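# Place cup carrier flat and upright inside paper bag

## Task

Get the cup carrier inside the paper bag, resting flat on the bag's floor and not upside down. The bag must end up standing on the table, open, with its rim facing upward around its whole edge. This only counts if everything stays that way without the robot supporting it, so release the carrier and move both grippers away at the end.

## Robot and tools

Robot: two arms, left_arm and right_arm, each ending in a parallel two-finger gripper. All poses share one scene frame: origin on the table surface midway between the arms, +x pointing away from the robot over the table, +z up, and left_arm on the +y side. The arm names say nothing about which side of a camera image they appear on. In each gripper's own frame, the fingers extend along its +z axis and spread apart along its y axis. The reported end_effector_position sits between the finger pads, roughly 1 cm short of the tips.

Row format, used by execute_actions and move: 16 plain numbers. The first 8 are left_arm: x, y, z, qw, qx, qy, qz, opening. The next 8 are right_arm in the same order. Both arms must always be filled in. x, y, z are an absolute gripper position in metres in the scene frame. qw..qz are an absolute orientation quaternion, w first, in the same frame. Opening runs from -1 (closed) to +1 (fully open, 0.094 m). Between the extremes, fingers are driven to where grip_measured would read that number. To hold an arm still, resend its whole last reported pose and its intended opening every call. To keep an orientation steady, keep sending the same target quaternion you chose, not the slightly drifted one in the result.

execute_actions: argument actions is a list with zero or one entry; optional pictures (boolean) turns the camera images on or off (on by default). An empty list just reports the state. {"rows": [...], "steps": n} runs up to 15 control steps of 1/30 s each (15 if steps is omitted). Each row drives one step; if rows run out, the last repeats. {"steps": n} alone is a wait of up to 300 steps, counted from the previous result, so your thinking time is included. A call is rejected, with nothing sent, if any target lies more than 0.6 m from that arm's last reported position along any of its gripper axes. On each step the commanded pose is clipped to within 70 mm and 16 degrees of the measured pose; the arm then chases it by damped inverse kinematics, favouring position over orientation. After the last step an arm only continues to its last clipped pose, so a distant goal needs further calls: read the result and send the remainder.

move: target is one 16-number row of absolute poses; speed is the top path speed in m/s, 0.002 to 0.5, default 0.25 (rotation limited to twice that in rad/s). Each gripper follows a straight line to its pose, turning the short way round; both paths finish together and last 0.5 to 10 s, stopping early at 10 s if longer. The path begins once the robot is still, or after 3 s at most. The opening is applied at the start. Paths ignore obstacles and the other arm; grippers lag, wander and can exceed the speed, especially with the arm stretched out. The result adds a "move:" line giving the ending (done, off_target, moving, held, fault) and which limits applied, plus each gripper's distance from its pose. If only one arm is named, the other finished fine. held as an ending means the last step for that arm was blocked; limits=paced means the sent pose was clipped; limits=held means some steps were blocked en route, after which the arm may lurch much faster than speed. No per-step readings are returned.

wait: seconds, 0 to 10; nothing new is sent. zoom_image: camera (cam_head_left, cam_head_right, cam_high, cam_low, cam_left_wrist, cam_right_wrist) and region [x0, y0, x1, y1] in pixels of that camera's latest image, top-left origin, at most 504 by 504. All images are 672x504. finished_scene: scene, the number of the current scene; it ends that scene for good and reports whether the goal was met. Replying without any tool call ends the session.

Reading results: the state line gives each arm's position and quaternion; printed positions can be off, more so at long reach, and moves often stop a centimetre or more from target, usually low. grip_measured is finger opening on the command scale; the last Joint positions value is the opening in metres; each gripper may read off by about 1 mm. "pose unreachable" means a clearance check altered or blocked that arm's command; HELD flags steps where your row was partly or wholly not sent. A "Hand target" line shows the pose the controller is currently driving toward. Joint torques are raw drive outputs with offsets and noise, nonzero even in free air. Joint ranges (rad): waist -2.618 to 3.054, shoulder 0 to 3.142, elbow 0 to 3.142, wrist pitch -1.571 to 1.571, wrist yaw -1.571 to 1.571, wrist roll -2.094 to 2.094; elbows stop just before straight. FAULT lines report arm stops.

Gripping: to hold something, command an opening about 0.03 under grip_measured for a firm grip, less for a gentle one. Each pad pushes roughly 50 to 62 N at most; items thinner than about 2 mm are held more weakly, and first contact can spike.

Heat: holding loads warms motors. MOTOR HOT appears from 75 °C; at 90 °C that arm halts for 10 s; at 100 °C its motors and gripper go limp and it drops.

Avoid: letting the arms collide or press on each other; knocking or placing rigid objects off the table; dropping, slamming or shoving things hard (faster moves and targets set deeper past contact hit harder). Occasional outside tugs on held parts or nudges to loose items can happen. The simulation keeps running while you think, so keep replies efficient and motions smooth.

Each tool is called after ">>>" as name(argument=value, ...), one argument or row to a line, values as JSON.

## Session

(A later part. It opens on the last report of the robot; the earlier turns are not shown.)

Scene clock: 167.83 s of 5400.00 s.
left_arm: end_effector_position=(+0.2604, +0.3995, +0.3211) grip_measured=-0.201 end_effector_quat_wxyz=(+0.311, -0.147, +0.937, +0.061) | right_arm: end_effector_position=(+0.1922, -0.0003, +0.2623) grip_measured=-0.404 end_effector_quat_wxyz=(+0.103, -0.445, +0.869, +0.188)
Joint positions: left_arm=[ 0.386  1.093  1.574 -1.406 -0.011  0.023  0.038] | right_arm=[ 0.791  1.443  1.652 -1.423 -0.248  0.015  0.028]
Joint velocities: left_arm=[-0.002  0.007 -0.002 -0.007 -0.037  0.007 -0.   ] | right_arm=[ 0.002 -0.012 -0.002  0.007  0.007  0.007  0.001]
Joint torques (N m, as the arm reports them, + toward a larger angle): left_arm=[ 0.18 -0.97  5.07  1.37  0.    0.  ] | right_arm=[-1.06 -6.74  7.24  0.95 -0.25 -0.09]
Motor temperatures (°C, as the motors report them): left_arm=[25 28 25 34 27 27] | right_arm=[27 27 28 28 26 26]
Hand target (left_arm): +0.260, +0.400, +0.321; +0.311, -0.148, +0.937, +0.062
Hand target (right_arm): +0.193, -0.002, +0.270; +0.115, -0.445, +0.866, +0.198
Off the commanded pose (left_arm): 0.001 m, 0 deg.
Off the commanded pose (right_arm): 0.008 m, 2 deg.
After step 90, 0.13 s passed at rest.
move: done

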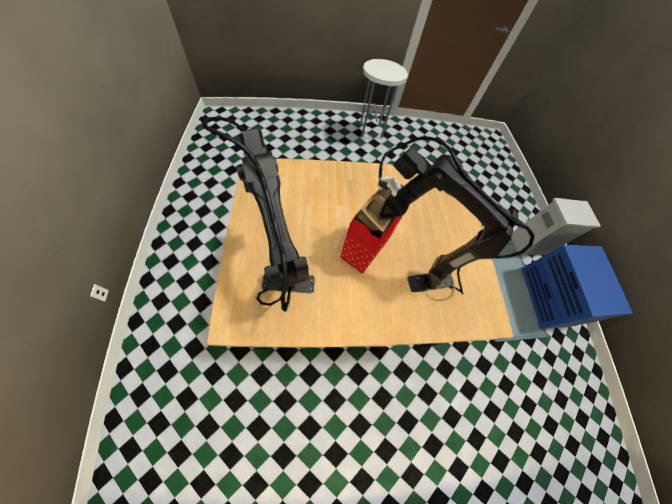

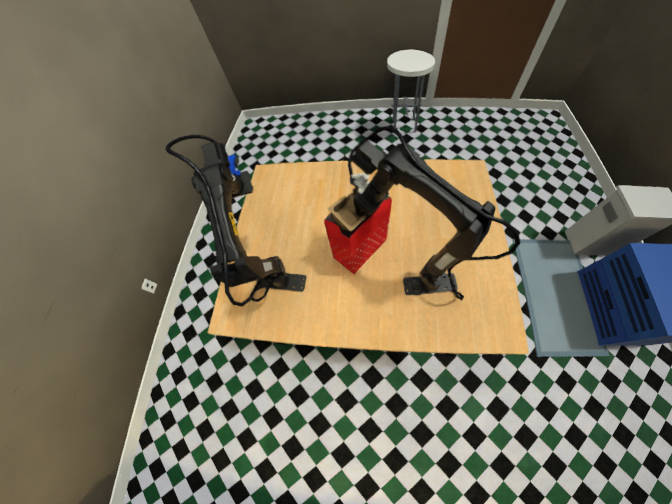

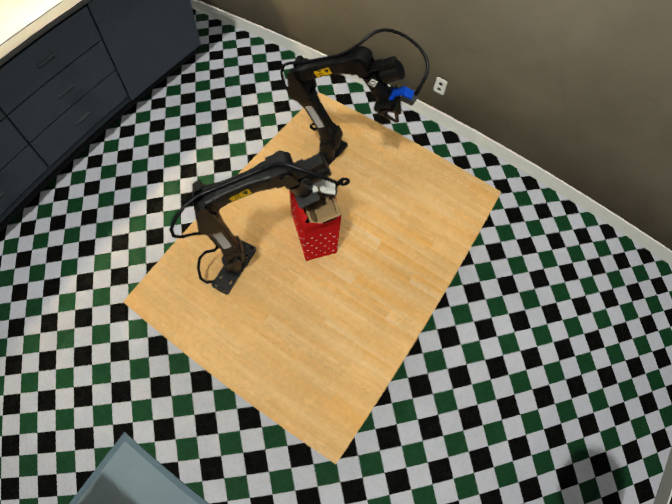

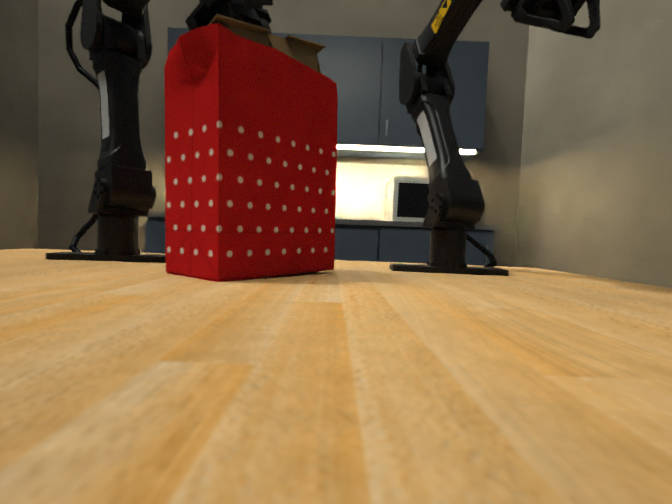

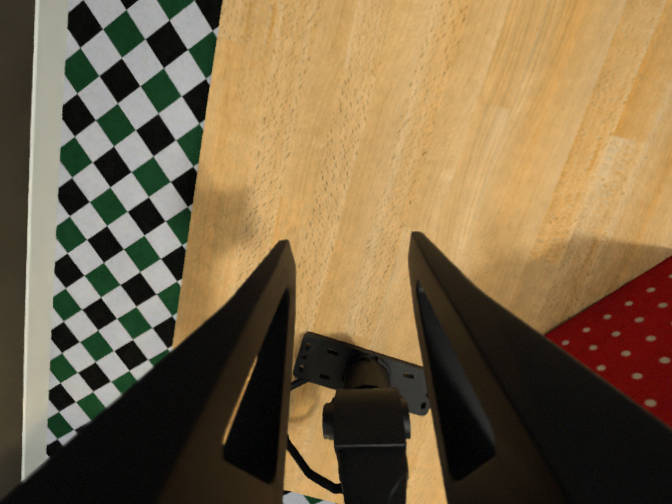

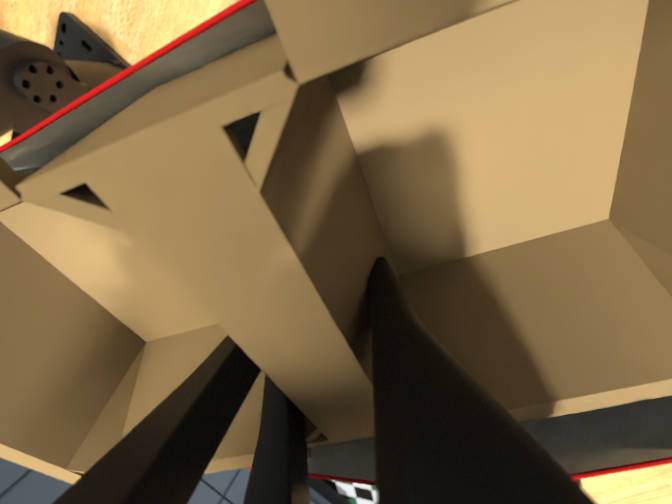

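>>> move(
  target=[0.26,0.4,0.321,0.311,-0.148,0.937,0.062,-0.2,0.181,0.0,0.264,0.122,-0.41,0.883,0.192,-0.47],
  speed=0.02,
)

>>> zoom_image(
  camera="cam_high",
  region=[260,120,390,250],
)

>>> zoom_image(
  camera="cam_head_right",
  region=[300,150,420,270],
)

Scene clock: 177.07 s of 5400.00 s.
left_arm: end_effector_position=(+0.2604, +0.3995, +0.3211) grip_measured=-0.201 end_effector_quat_wxyz=(+0.311, -0.147, +0.937, +0.061) | right_arm: end_effector_position=(+0.1827, -0.0008, +0.2574) grip_measured=-0.405 end_effector_quat_wxyz=(+0.103, -0.408, +0.888, +0.184)
Joint positions: left_arm=[ 0.386  1.093  1.574 -1.406 -0.011  0.023  0.038] | right_arm=[ 0.838  1.406  1.6   -1.392 -0.21   0.142  0.028]
Joint velocities: left_arm=[-0.002 -0.022  0.002 -0.007 -0.007 -0.037 -0.   ] | right_arm=[-0.007  0.002  0.002  0.022  0.007  0.081  0.   ]
Joint torques (N m, as the arm reports them, + toward a larger angle): left_arm=[ 0.11 -0.94  5.06  1.39  0.01  0.02] | right_arm=[ 1.11 -7.35  5.8   1.15 -0.03  0.04]
Motor temperatures (°C, as the motors report them): left_arm=[25 28 25 34 27 27] | right_arm=[27 27 28 28 26 26]
Hand target (left_arm): +0.260, +0.400, +0.321; +0.311, -0.148, +0.937, +0.062
Hand target (right_arm): +0.181, -0.000, +0.264; +0.121, -0.411, +0.883, +0.192
Off the commanded pose (left_arm): 0.001 m, 0 deg.
Off the commanded pose (right_arm): 0.007 m, 2 deg.
After step 90, 3.87 s passed at rest.
move: done

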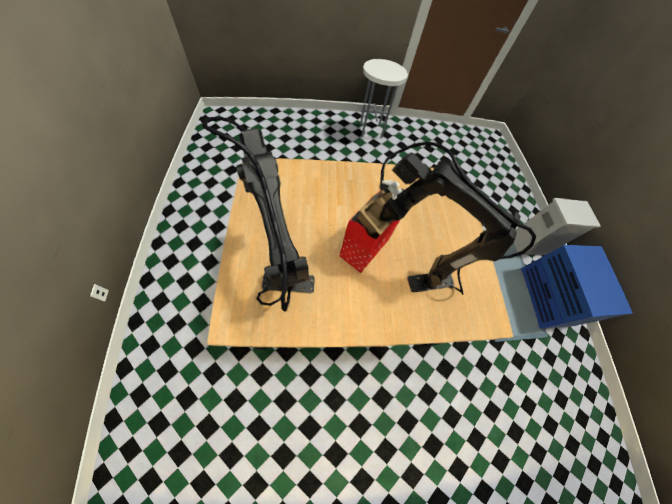

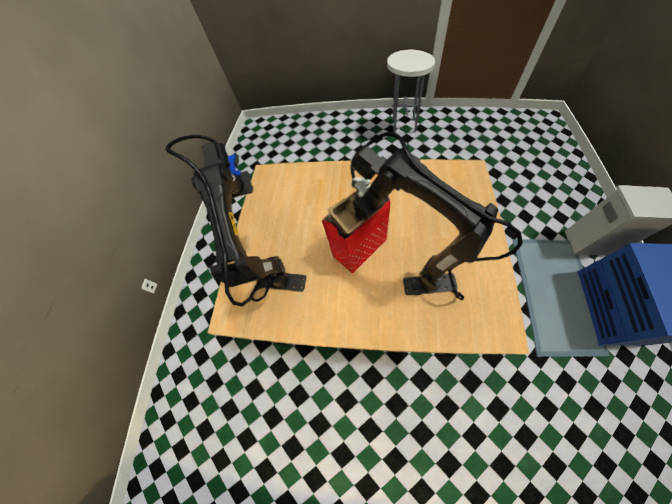

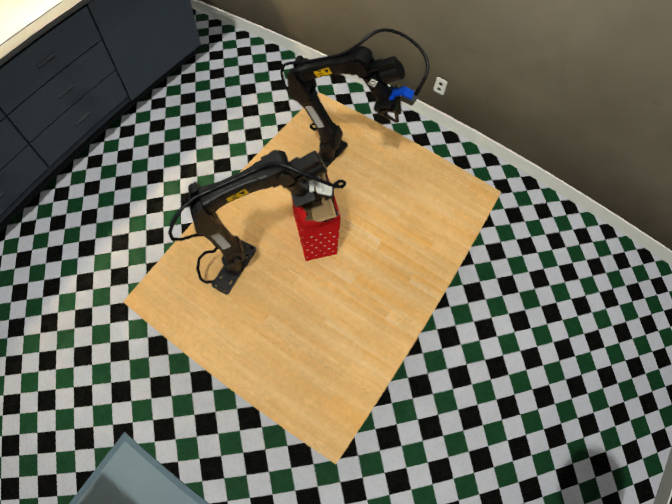

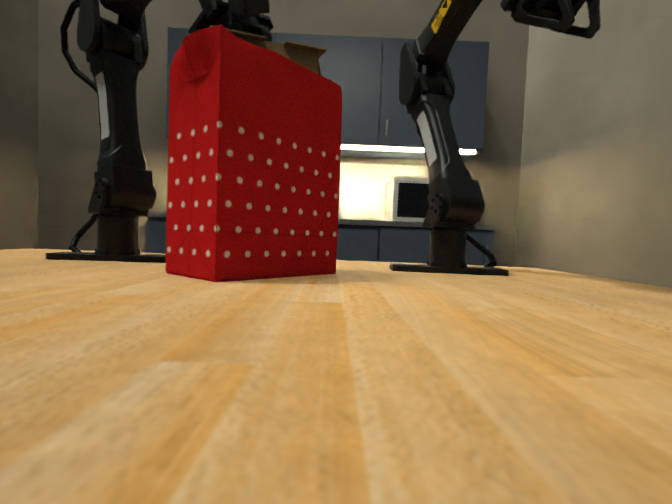

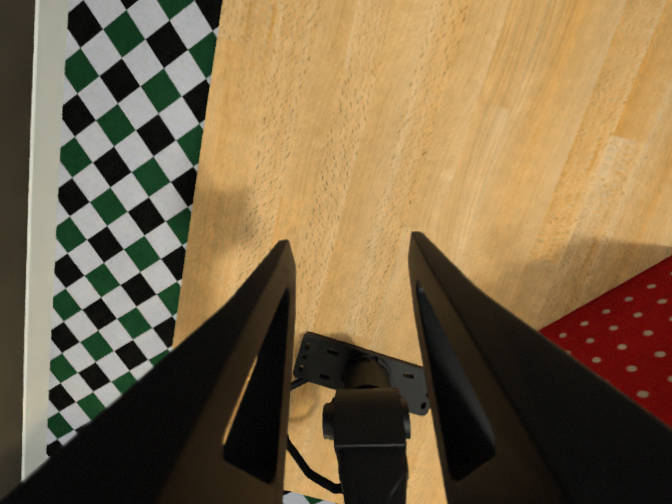

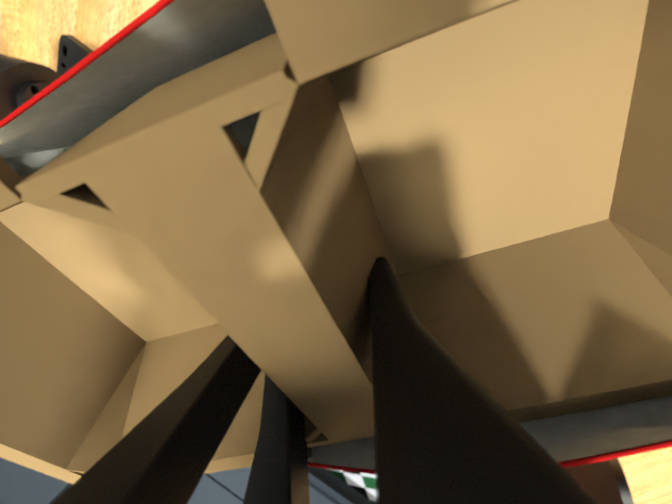

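Region (260, 120, 390, 250) of cam_high's 672x504 image, scaled by 3.877, with more detail than that image has.

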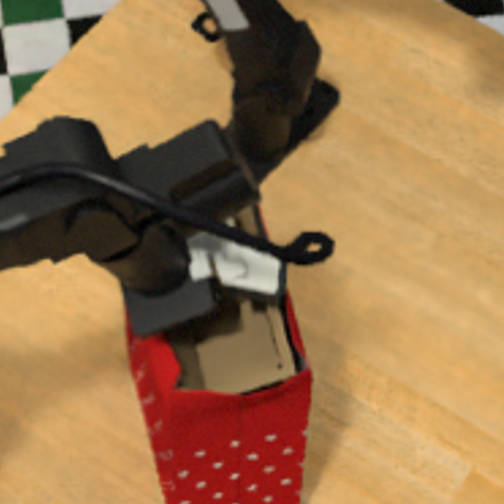

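Region (300, 150, 420, 270) of cam_head_right's 672x504 image, scaled by 4.200, with more detail than that image has.

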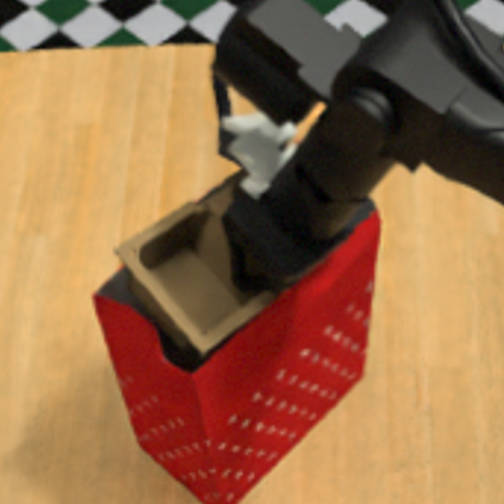

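>>> move(
  target=[0.26,0.4,0.321,0.311,-0.148,0.937,0.062,-0.2,0.188,-0.001,0.238,0.095,-0.41,0.891,0.17,-0.47],
  speed=0.02,
)

>>> zoom_image(
  camera="cam_high",
  region=[260,120,390,250],
)

>>> zoom_image(
  camera="cam_head_right",
  region=[300,150,420,270],
)

Scene clock: 182.03 s of 5400.00 s.
left_arm: end_effector_position=(+0.2604, +0.3995, +0.3211) grip_measured=-0.201 end_effector_quat_wxyz=(+0.311, -0.147, +0.937, +0.061) | right_arm: end_effector_position=(+0.1818, -0.0031, +0.2424) grip_measured=-0.405 end_effector_quat_wxyz=(+0.090, -0.409, +0.891, +0.175)
Joint positions: left_arm=[ 0.386  1.093  1.574 -1.406 -0.011  0.023  0.038] | right_arm=[ 0.838  1.406  1.548 -1.373 -0.206  0.138  0.028]
Joint velocities: left_arm=[-0.002 -0.022 -0.012 -0.007 -0.022  0.007 -0.001] | right_arm=[ 0.002 -0.007 -0.012  0.007 -0.007 -0.022  0.   ]
Joint torques (N m, as the arm reports them, + toward a larger angle): left_arm=[ 0.12 -1.08  5.04  1.36  0.03  0.01] | right_arm=[-0.64 -4.07  5.8   1.07  0.01 -0.09]
Motor temperatures (°C, as the motors report them): left_arm=[25 28 25 34 27 27] | right_arm=[27 27 28 29 26 26]
Hand target (left_arm): +0.260, +0.400, +0.321; +0.311, -0.148, +0.937, +0.062
Hand target (right_arm): +0.188, -0.001, +0.238; +0.095, -0.410, +0.891, +0.170
Off the commanded pose (left_arm): 0.001 m, 0 deg.
Off the commanded pose (right_arm): 0.008 m, 1 deg.
After step 90, 0.73 s passed at rest.
move: done

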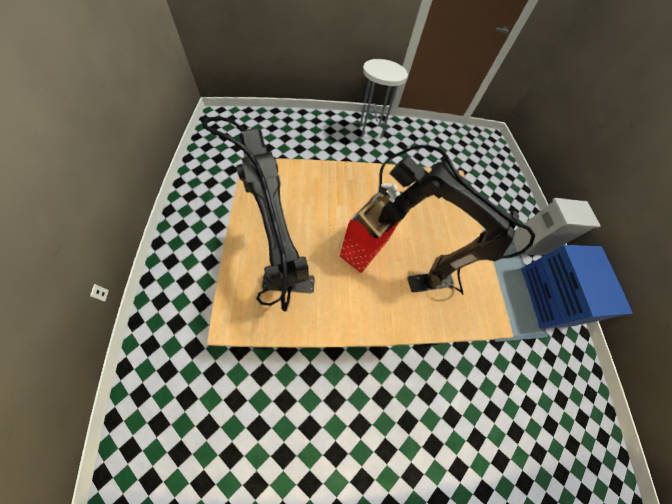

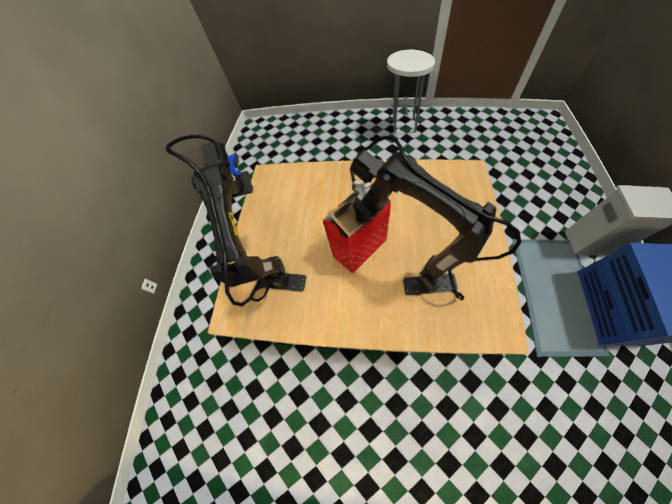

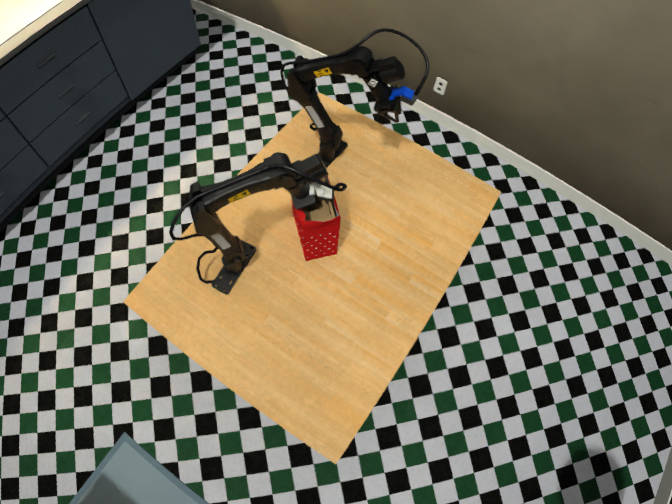

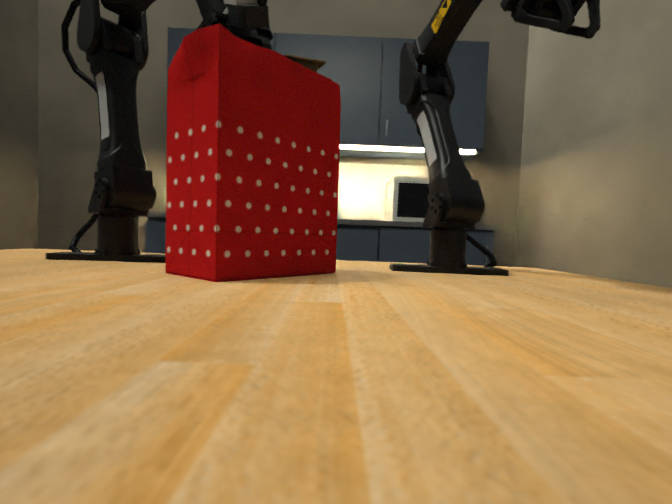

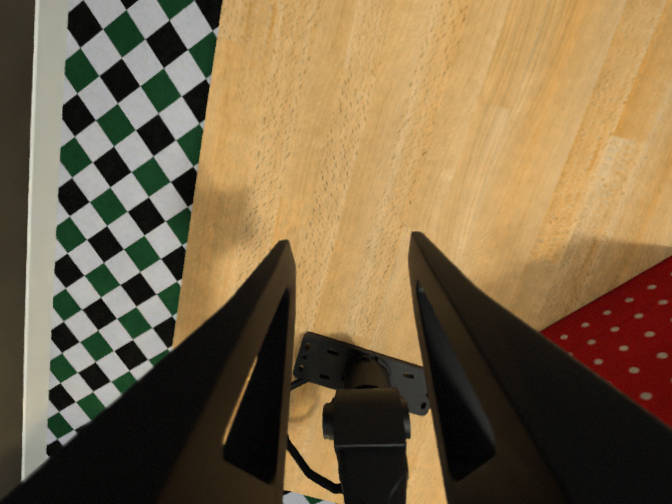

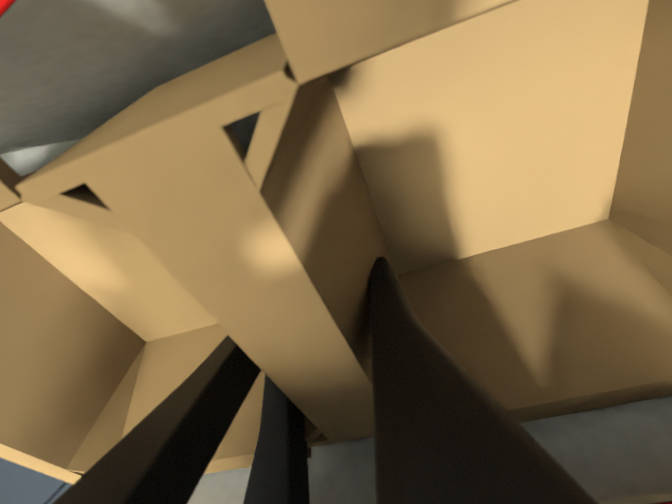

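Region (260, 120, 390, 250) of cam_high's 672x504 image, scaled by 3.877, with more detail than that image has.

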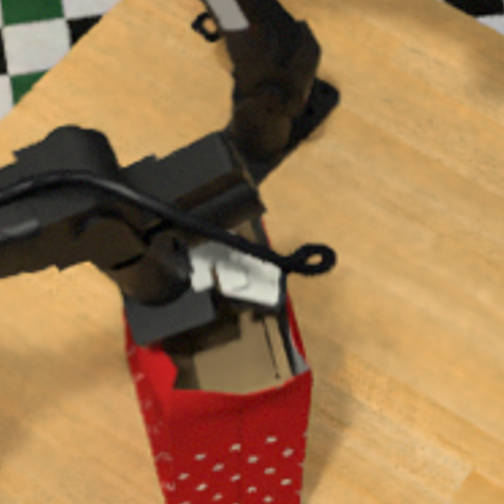

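Region (300, 150, 420, 270) of cam_head_right's 672x504 image, scaled by 4.200, with more detail than that image has.

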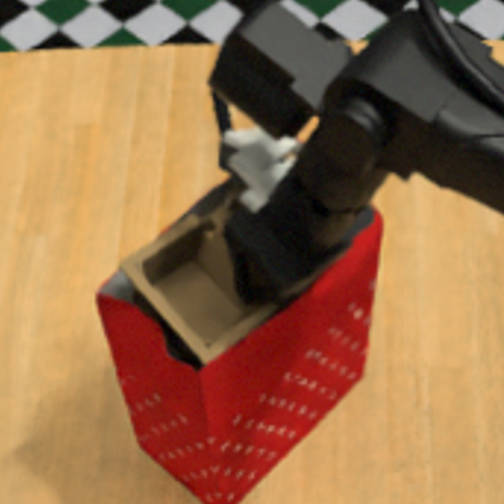

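>>> move(
  target=[0.26,0.4,0.321,0.311,-0.148,0.937,0.062,-0.2,0.193,0.0,0.213,0.05,-0.415,0.901,0.12,-0.47],
  speed=0.02,
)

>>> zoom_image(
  camera="cam_high",
  region=[260,120,390,250],
)

>>> zoom_image(
  camera="cam_head_right",
  region=[300,150,420,270],
)

Scene clock: 190.07 s of 5400.00 s.
left_arm: end_effector_position=(+0.2604, +0.3995, +0.3211) grip_measured=-0.201 end_effector_quat_wxyz=(+0.311, -0.147, +0.937, +0.061) | right_arm: end_effector_position=(+0.1915, +0.0007, +0.2128) grip_measured=-0.405 end_effector_quat_wxyz=(+0.052, -0.408, +0.902, +0.132)
Joint positions: left_arm=[ 0.386  1.093  1.574 -1.406 -0.011  0.023  0.038] | right_arm=[ 0.838  1.506  1.548 -1.385 -0.173  0.133  0.028]
Joint velocities: left_arm=[ 0.007 -0.012  0.002 -0.051  0.037 -0.037  0.   ] | right_arm=[-0.002  0.007  0.007  0.022  0.037  0.007  0.001]
Joint torques (N m, as the arm reports them, + toward a larger angle): left_arm=[ 0.04 -1.08  5.06  1.37 -0.02  0.01] | right_arm=[ 0.61 -4.59  9.    0.4   0.13 -0.08]
Motor temperatures (°C, as the motors report them): left_arm=[25 28 25 34 27 27] | right_arm=[27 26 29 28 26 26]
Hand target (left_arm): +0.260, +0.400, +0.321; +0.311, -0.148, +0.937, +0.062
Hand target (right_arm): +0.193, -0.000, +0.213; +0.051, -0.414, +0.901, +0.120
Off the commanded pose (left_arm): 0.001 m, 0 deg.
Off the commanded pose (right_arm): 0.002 m, 2 deg.
After step 90, 1.37 s passed at rest.
move: done

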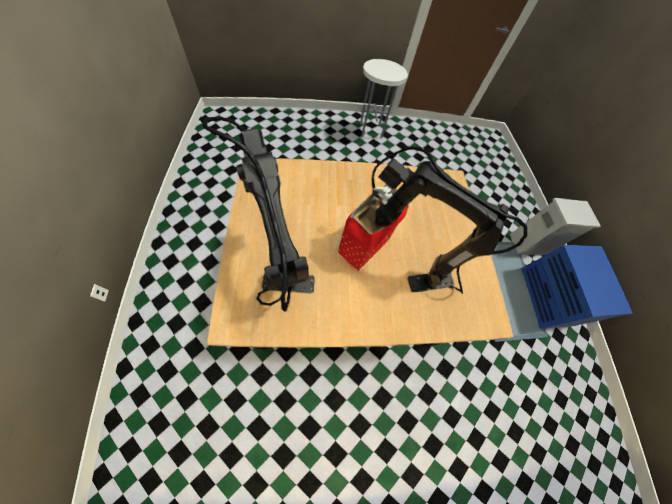

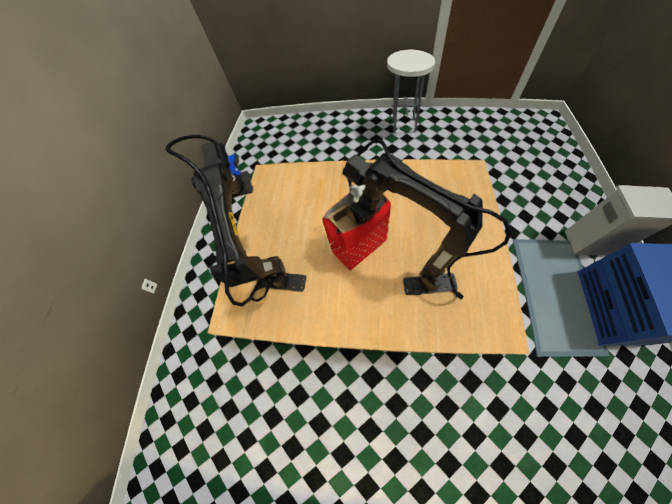

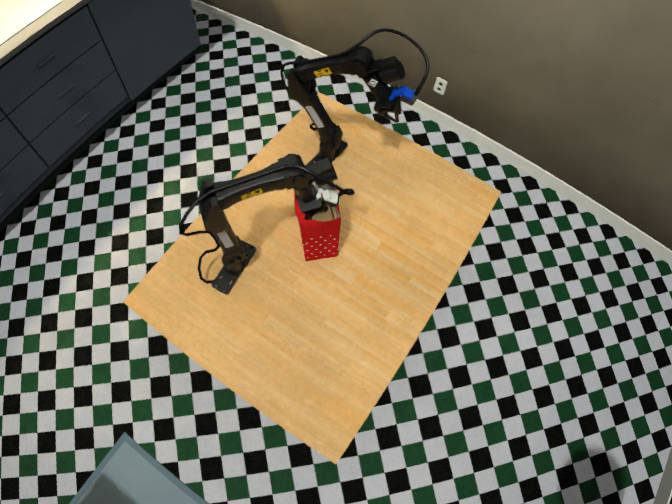

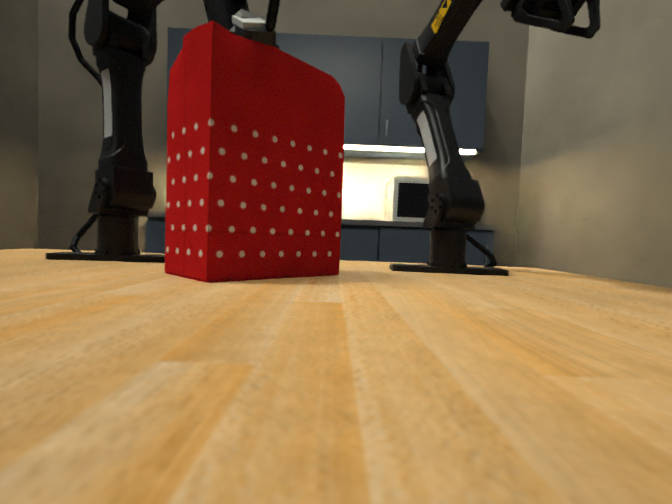

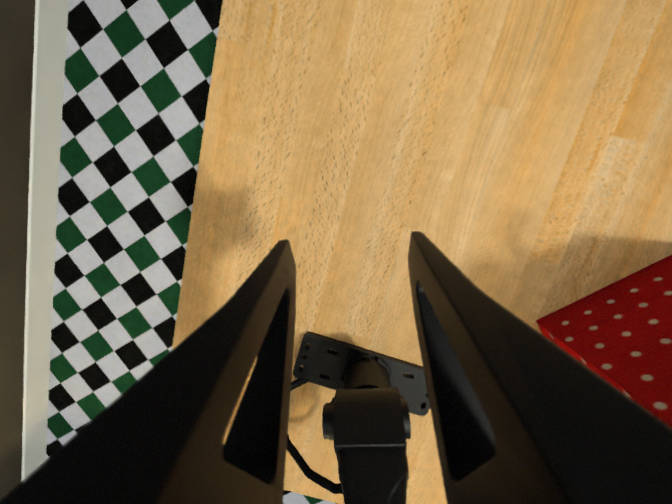

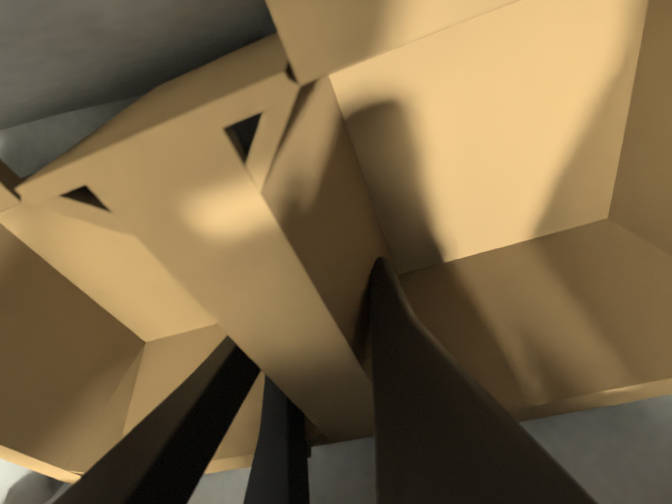

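Region (260, 120, 390, 250) of cam_high's 672x504 image, scaled by 3.877, with more detail than that image has.

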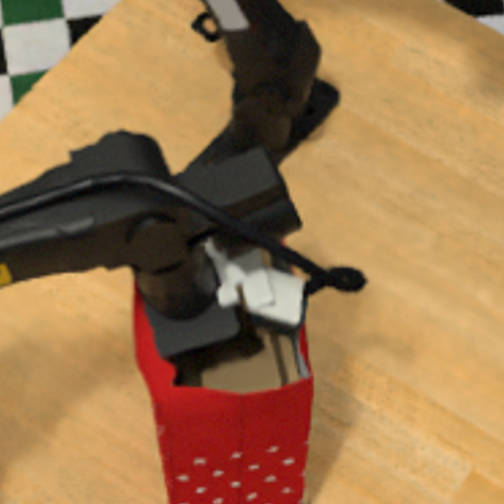

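Region (300, 150, 420, 270) of cam_head_right's 672x504 image, scaled by 4.200, with more detail than that image has.

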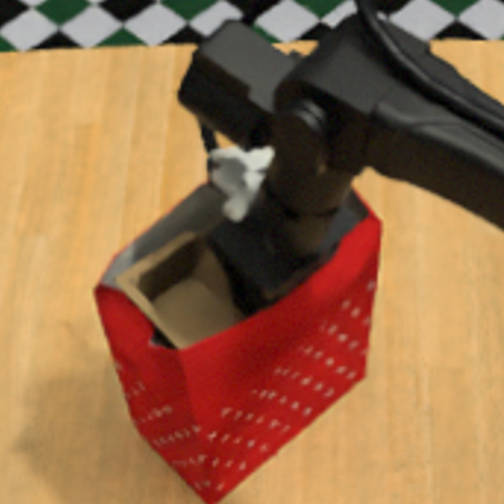

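>>> move(
  target=[0.26,0.4,0.321,0.311,-0.148,0.937,0.062,-0.2,0.193,0.0,0.222,0.005,-0.373,0.899,0.228,-0.47],
  speed=0.03,
)

>>> zoom_image(
  camera="cam_high",
  region=[260,120,390,250],
)

>>> zoom_image(
  camera="cam_head_left",
  region=[320,150,440,270],
)

Scene clock: 199.20 s of 5400.00 s.
left_arm: end_effector_position=(+0.2604, +0.3995, +0.3211) grip_measured=-0.201 end_effector_quat_wxyz=(+0.311, -0.147, +0.937, +0.061) | right_arm: end_effector_position=(+0.1946, +0.0034, +0.2238) grip_measured=-0.405 end_effector_quat_wxyz=(+0.012, -0.375, +0.899, +0.226)
Joint positions: left_arm=[ 0.386  1.093  1.574 -1.406 -0.011  0.023  0.038] | right_arm=[ 0.707  1.506  1.548 -1.385 -0.399  0.089  0.028]
Joint velocities: left_arm=[ 0.002  0.007 -0.002 -0.007  0.066  0.007  0.002] | right_arm=[-0.007  0.002  0.012 -0.037  0.007 -0.066  0.001]
Joint torques (N m, as the arm reports them, + toward a larger angle): left_arm=[ 0.09 -1.08  5.04  1.36  0.01 -0.01] | right_arm=[-1.1  -6.11  6.18  0.52 -0.42 -0.07]
Motor temperatures (°C, as the motors report them): left_arm=[25 28 25 34 27 27] | right_arm=[27 26 29 28 26 26]
Hand target (left_arm): +0.260, +0.400, +0.321; +0.311, -0.148, +0.937, +0.062
Hand target (right_arm): +0.193, +0.000, +0.223; +0.005, -0.373, +0.899, +0.229
Off the commanded pose (left_arm): 0.001 m, 0 deg.
Off the commanded pose (right_arm): 0.004 m, 1 deg.
After step 90, 2.17 s passed at rest.
move: done

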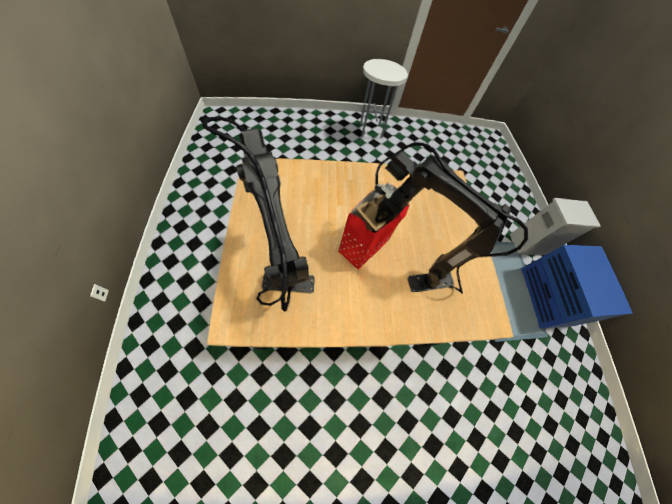

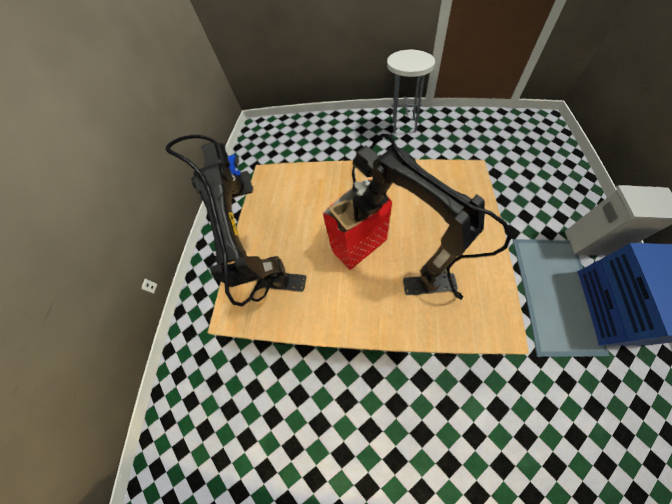

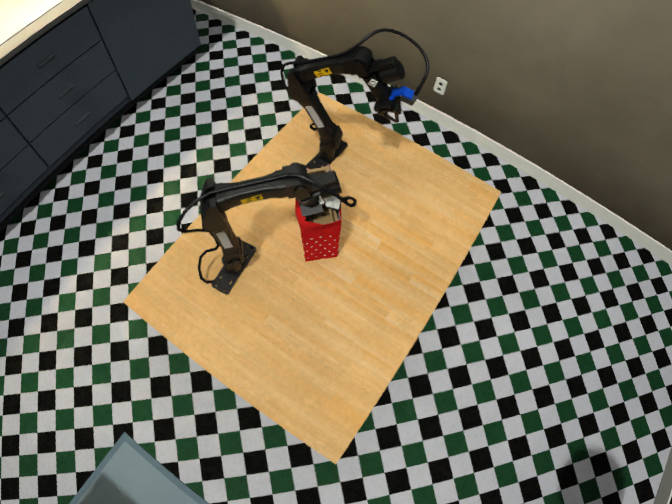

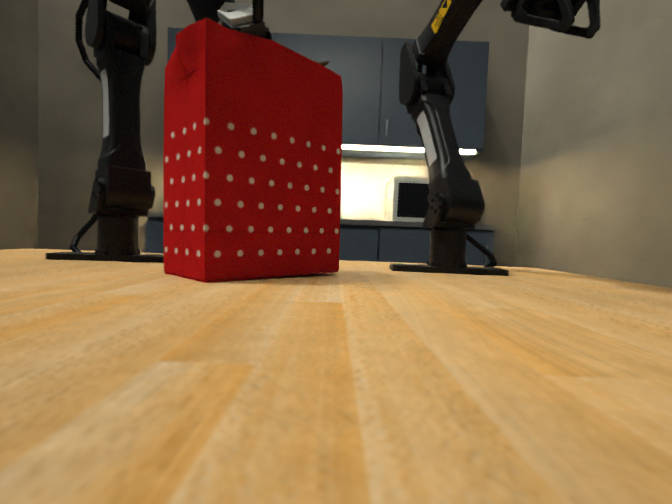

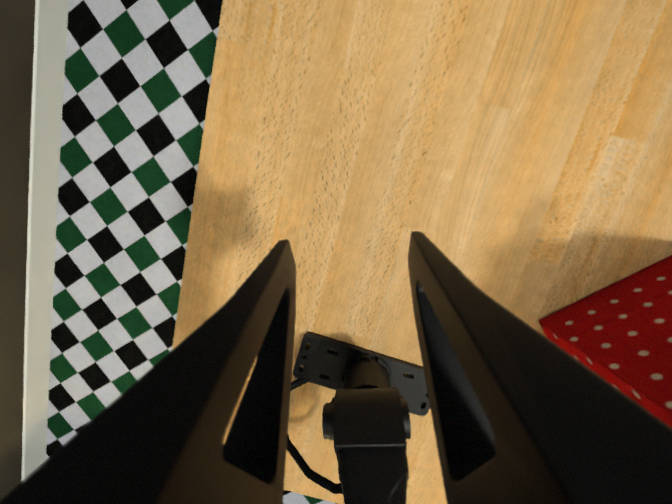

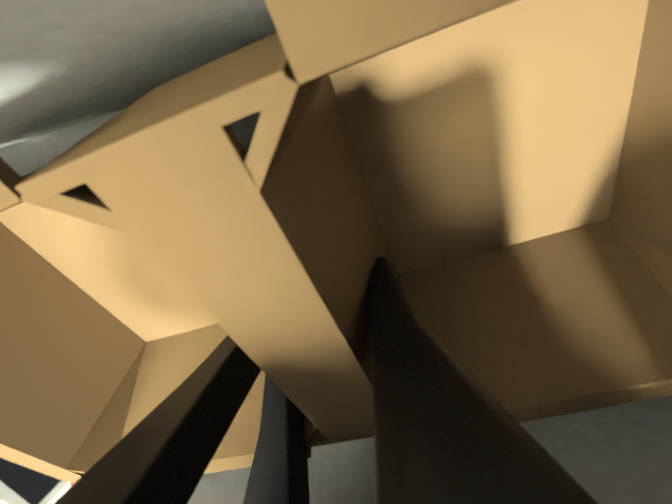

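Region (260, 120, 390, 250) of cam_high's 672x504 image, scaled by 3.877, with more detail than that image has.

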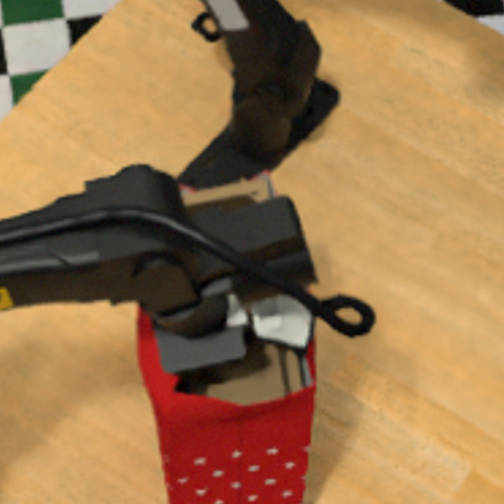

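Region (320, 150, 440, 270) of cam_head_left's 672x504 image, scaled by 4.200, with more detail than that image has.

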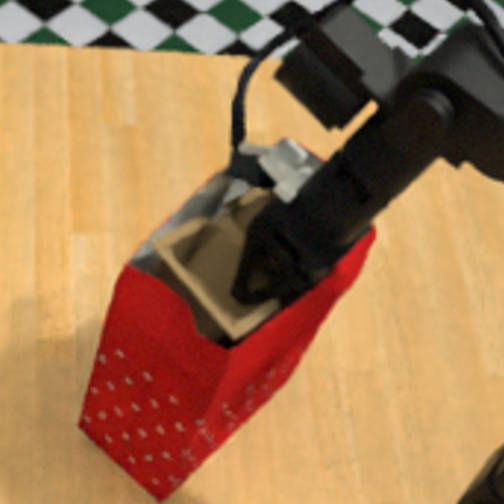

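>>> move(
  target=[0.26,0.4,0.321,0.311,-0.148,0.937,0.062,-0.2,0.194,0.002,0.19,0.005,-0.373,0.899,0.228,-0.47],
  speed=0.02,
)

>>> zoom_image(
  camera="cam_high",
  region=[260,120,390,250],
)

>>> zoom_image(
  camera="cam_head_left",
  region=[320,150,440,270],
)

Scene clock: 204.77 s of 5400.00 s.
left_arm: end_effector_position=(+0.2604, +0.3995, +0.3211) grip_measured=-0.201 end_effector_quat_wxyz=(+0.311, -0.147, +0.937, +0.061) | right_arm: end_effector_position=(+0.1918, +0.0008, +0.1849) grip_measured=-0.405 end_effector_quat_wxyz=(-0.010, -0.371, +0.903, +0.216)
Joint positions: left_arm=[ 0.386  1.093  1.574 -1.406 -0.011  0.023  0.038] | right_arm=[ 0.707  1.506  1.399 -1.286 -0.401  0.089  0.028]
Joint velocities: left_arm=[-0.002 -0.002 -0.012 -0.037 -0.081 -0.022  0.001] | right_arm=[ 0.002 -0.012 -0.012 -0.037 -0.051 -0.051  0.001]
Joint torques (N m, as the arm reports them, + toward a larger angle): left_arm=[-0.01 -0.98  5.12  1.36  0.   -0.01] | right_arm=[-0.72 -8.24  6.04  0.73 -0.35 -0.06]
Motor temperatures (°C, as the motors report them): left_arm=[25 28 25 34 27 27] | right_arm=[27 26 29 28 26 26]
Hand target (left_arm): +0.260, +0.400, +0.321; +0.311, -0.148, +0.937, +0.062
Hand target (right_arm): +0.194, +0.001, +0.190; +0.005, -0.373, +0.899, +0.228
Off the commanded pose (left_arm): 0.001 m, 0 deg.
Off the commanded pose (right_arm): 0.006 m, 2 deg.
After step 90, 0.63 s passed at rest.
move: done

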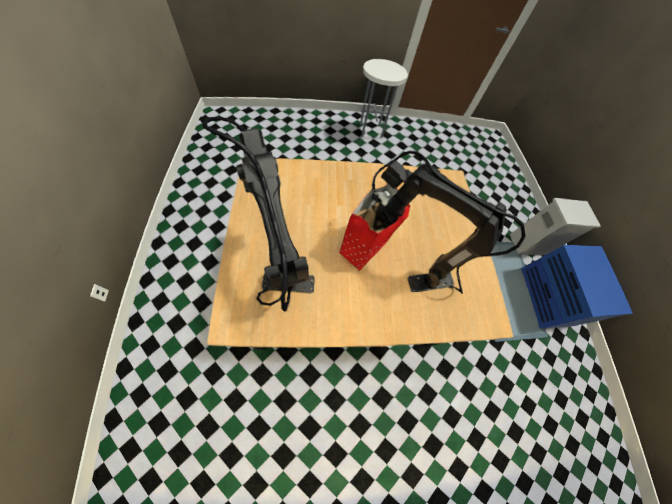

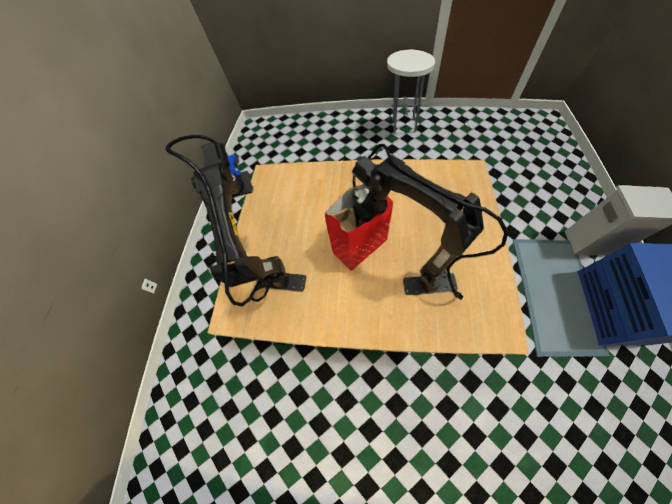

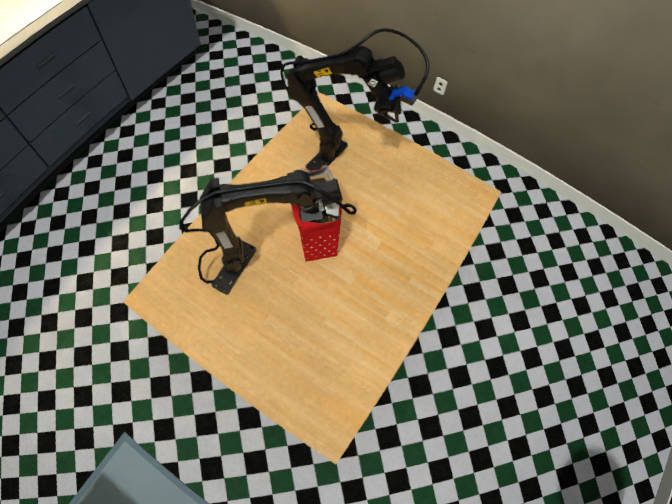

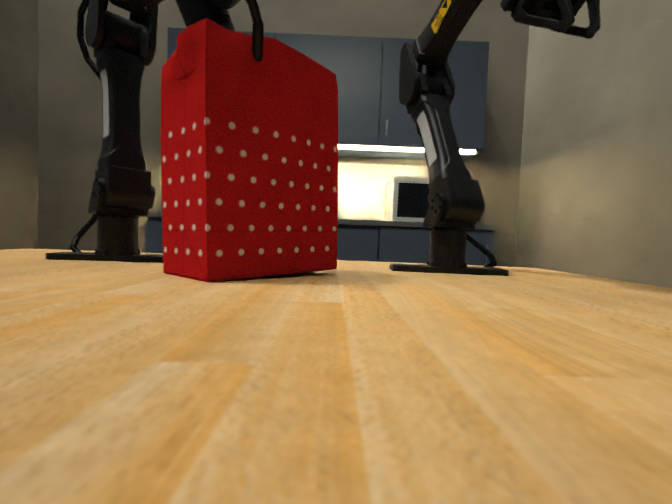

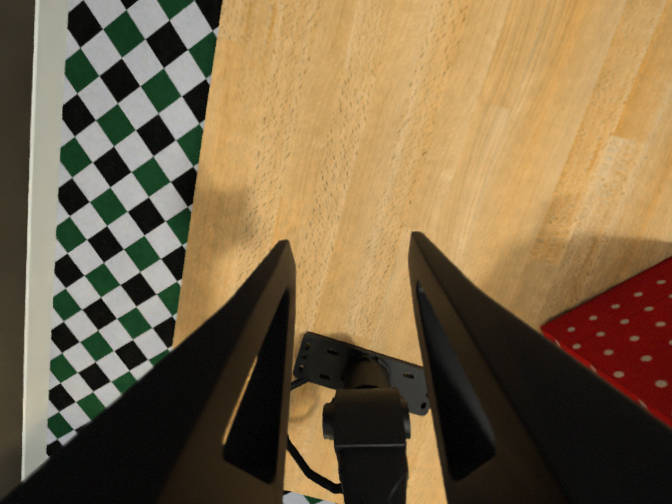

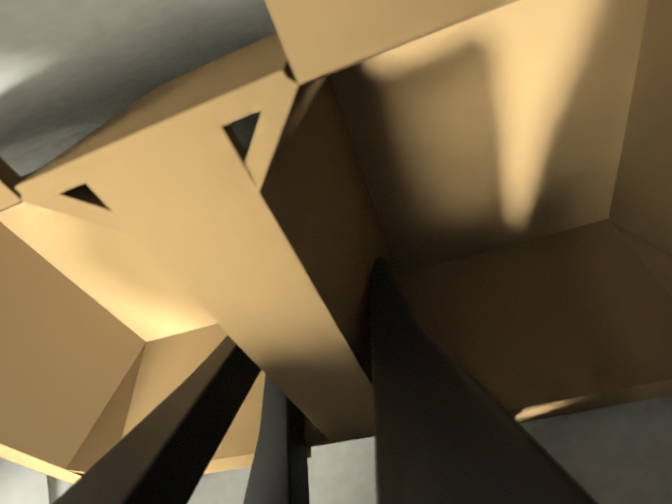

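Region (260, 120, 390, 250) of cam_high's 672x504 image, scaled by 3.877, with more detail than that image has.

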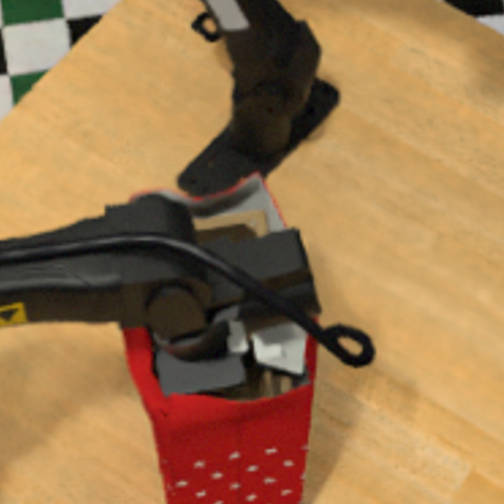

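Region (320, 150, 440, 270) of cam_head_left's 672x504 image, scaled by 4.200, with more detail than that image has.

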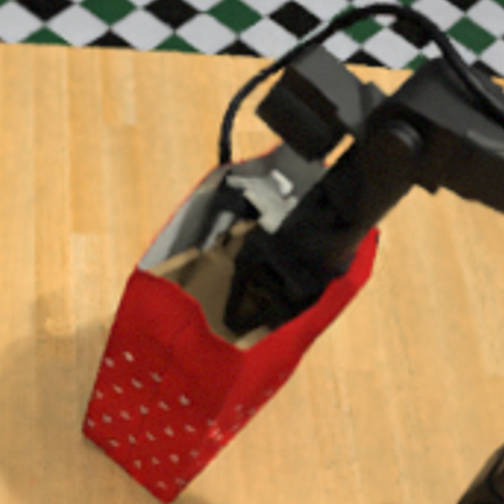

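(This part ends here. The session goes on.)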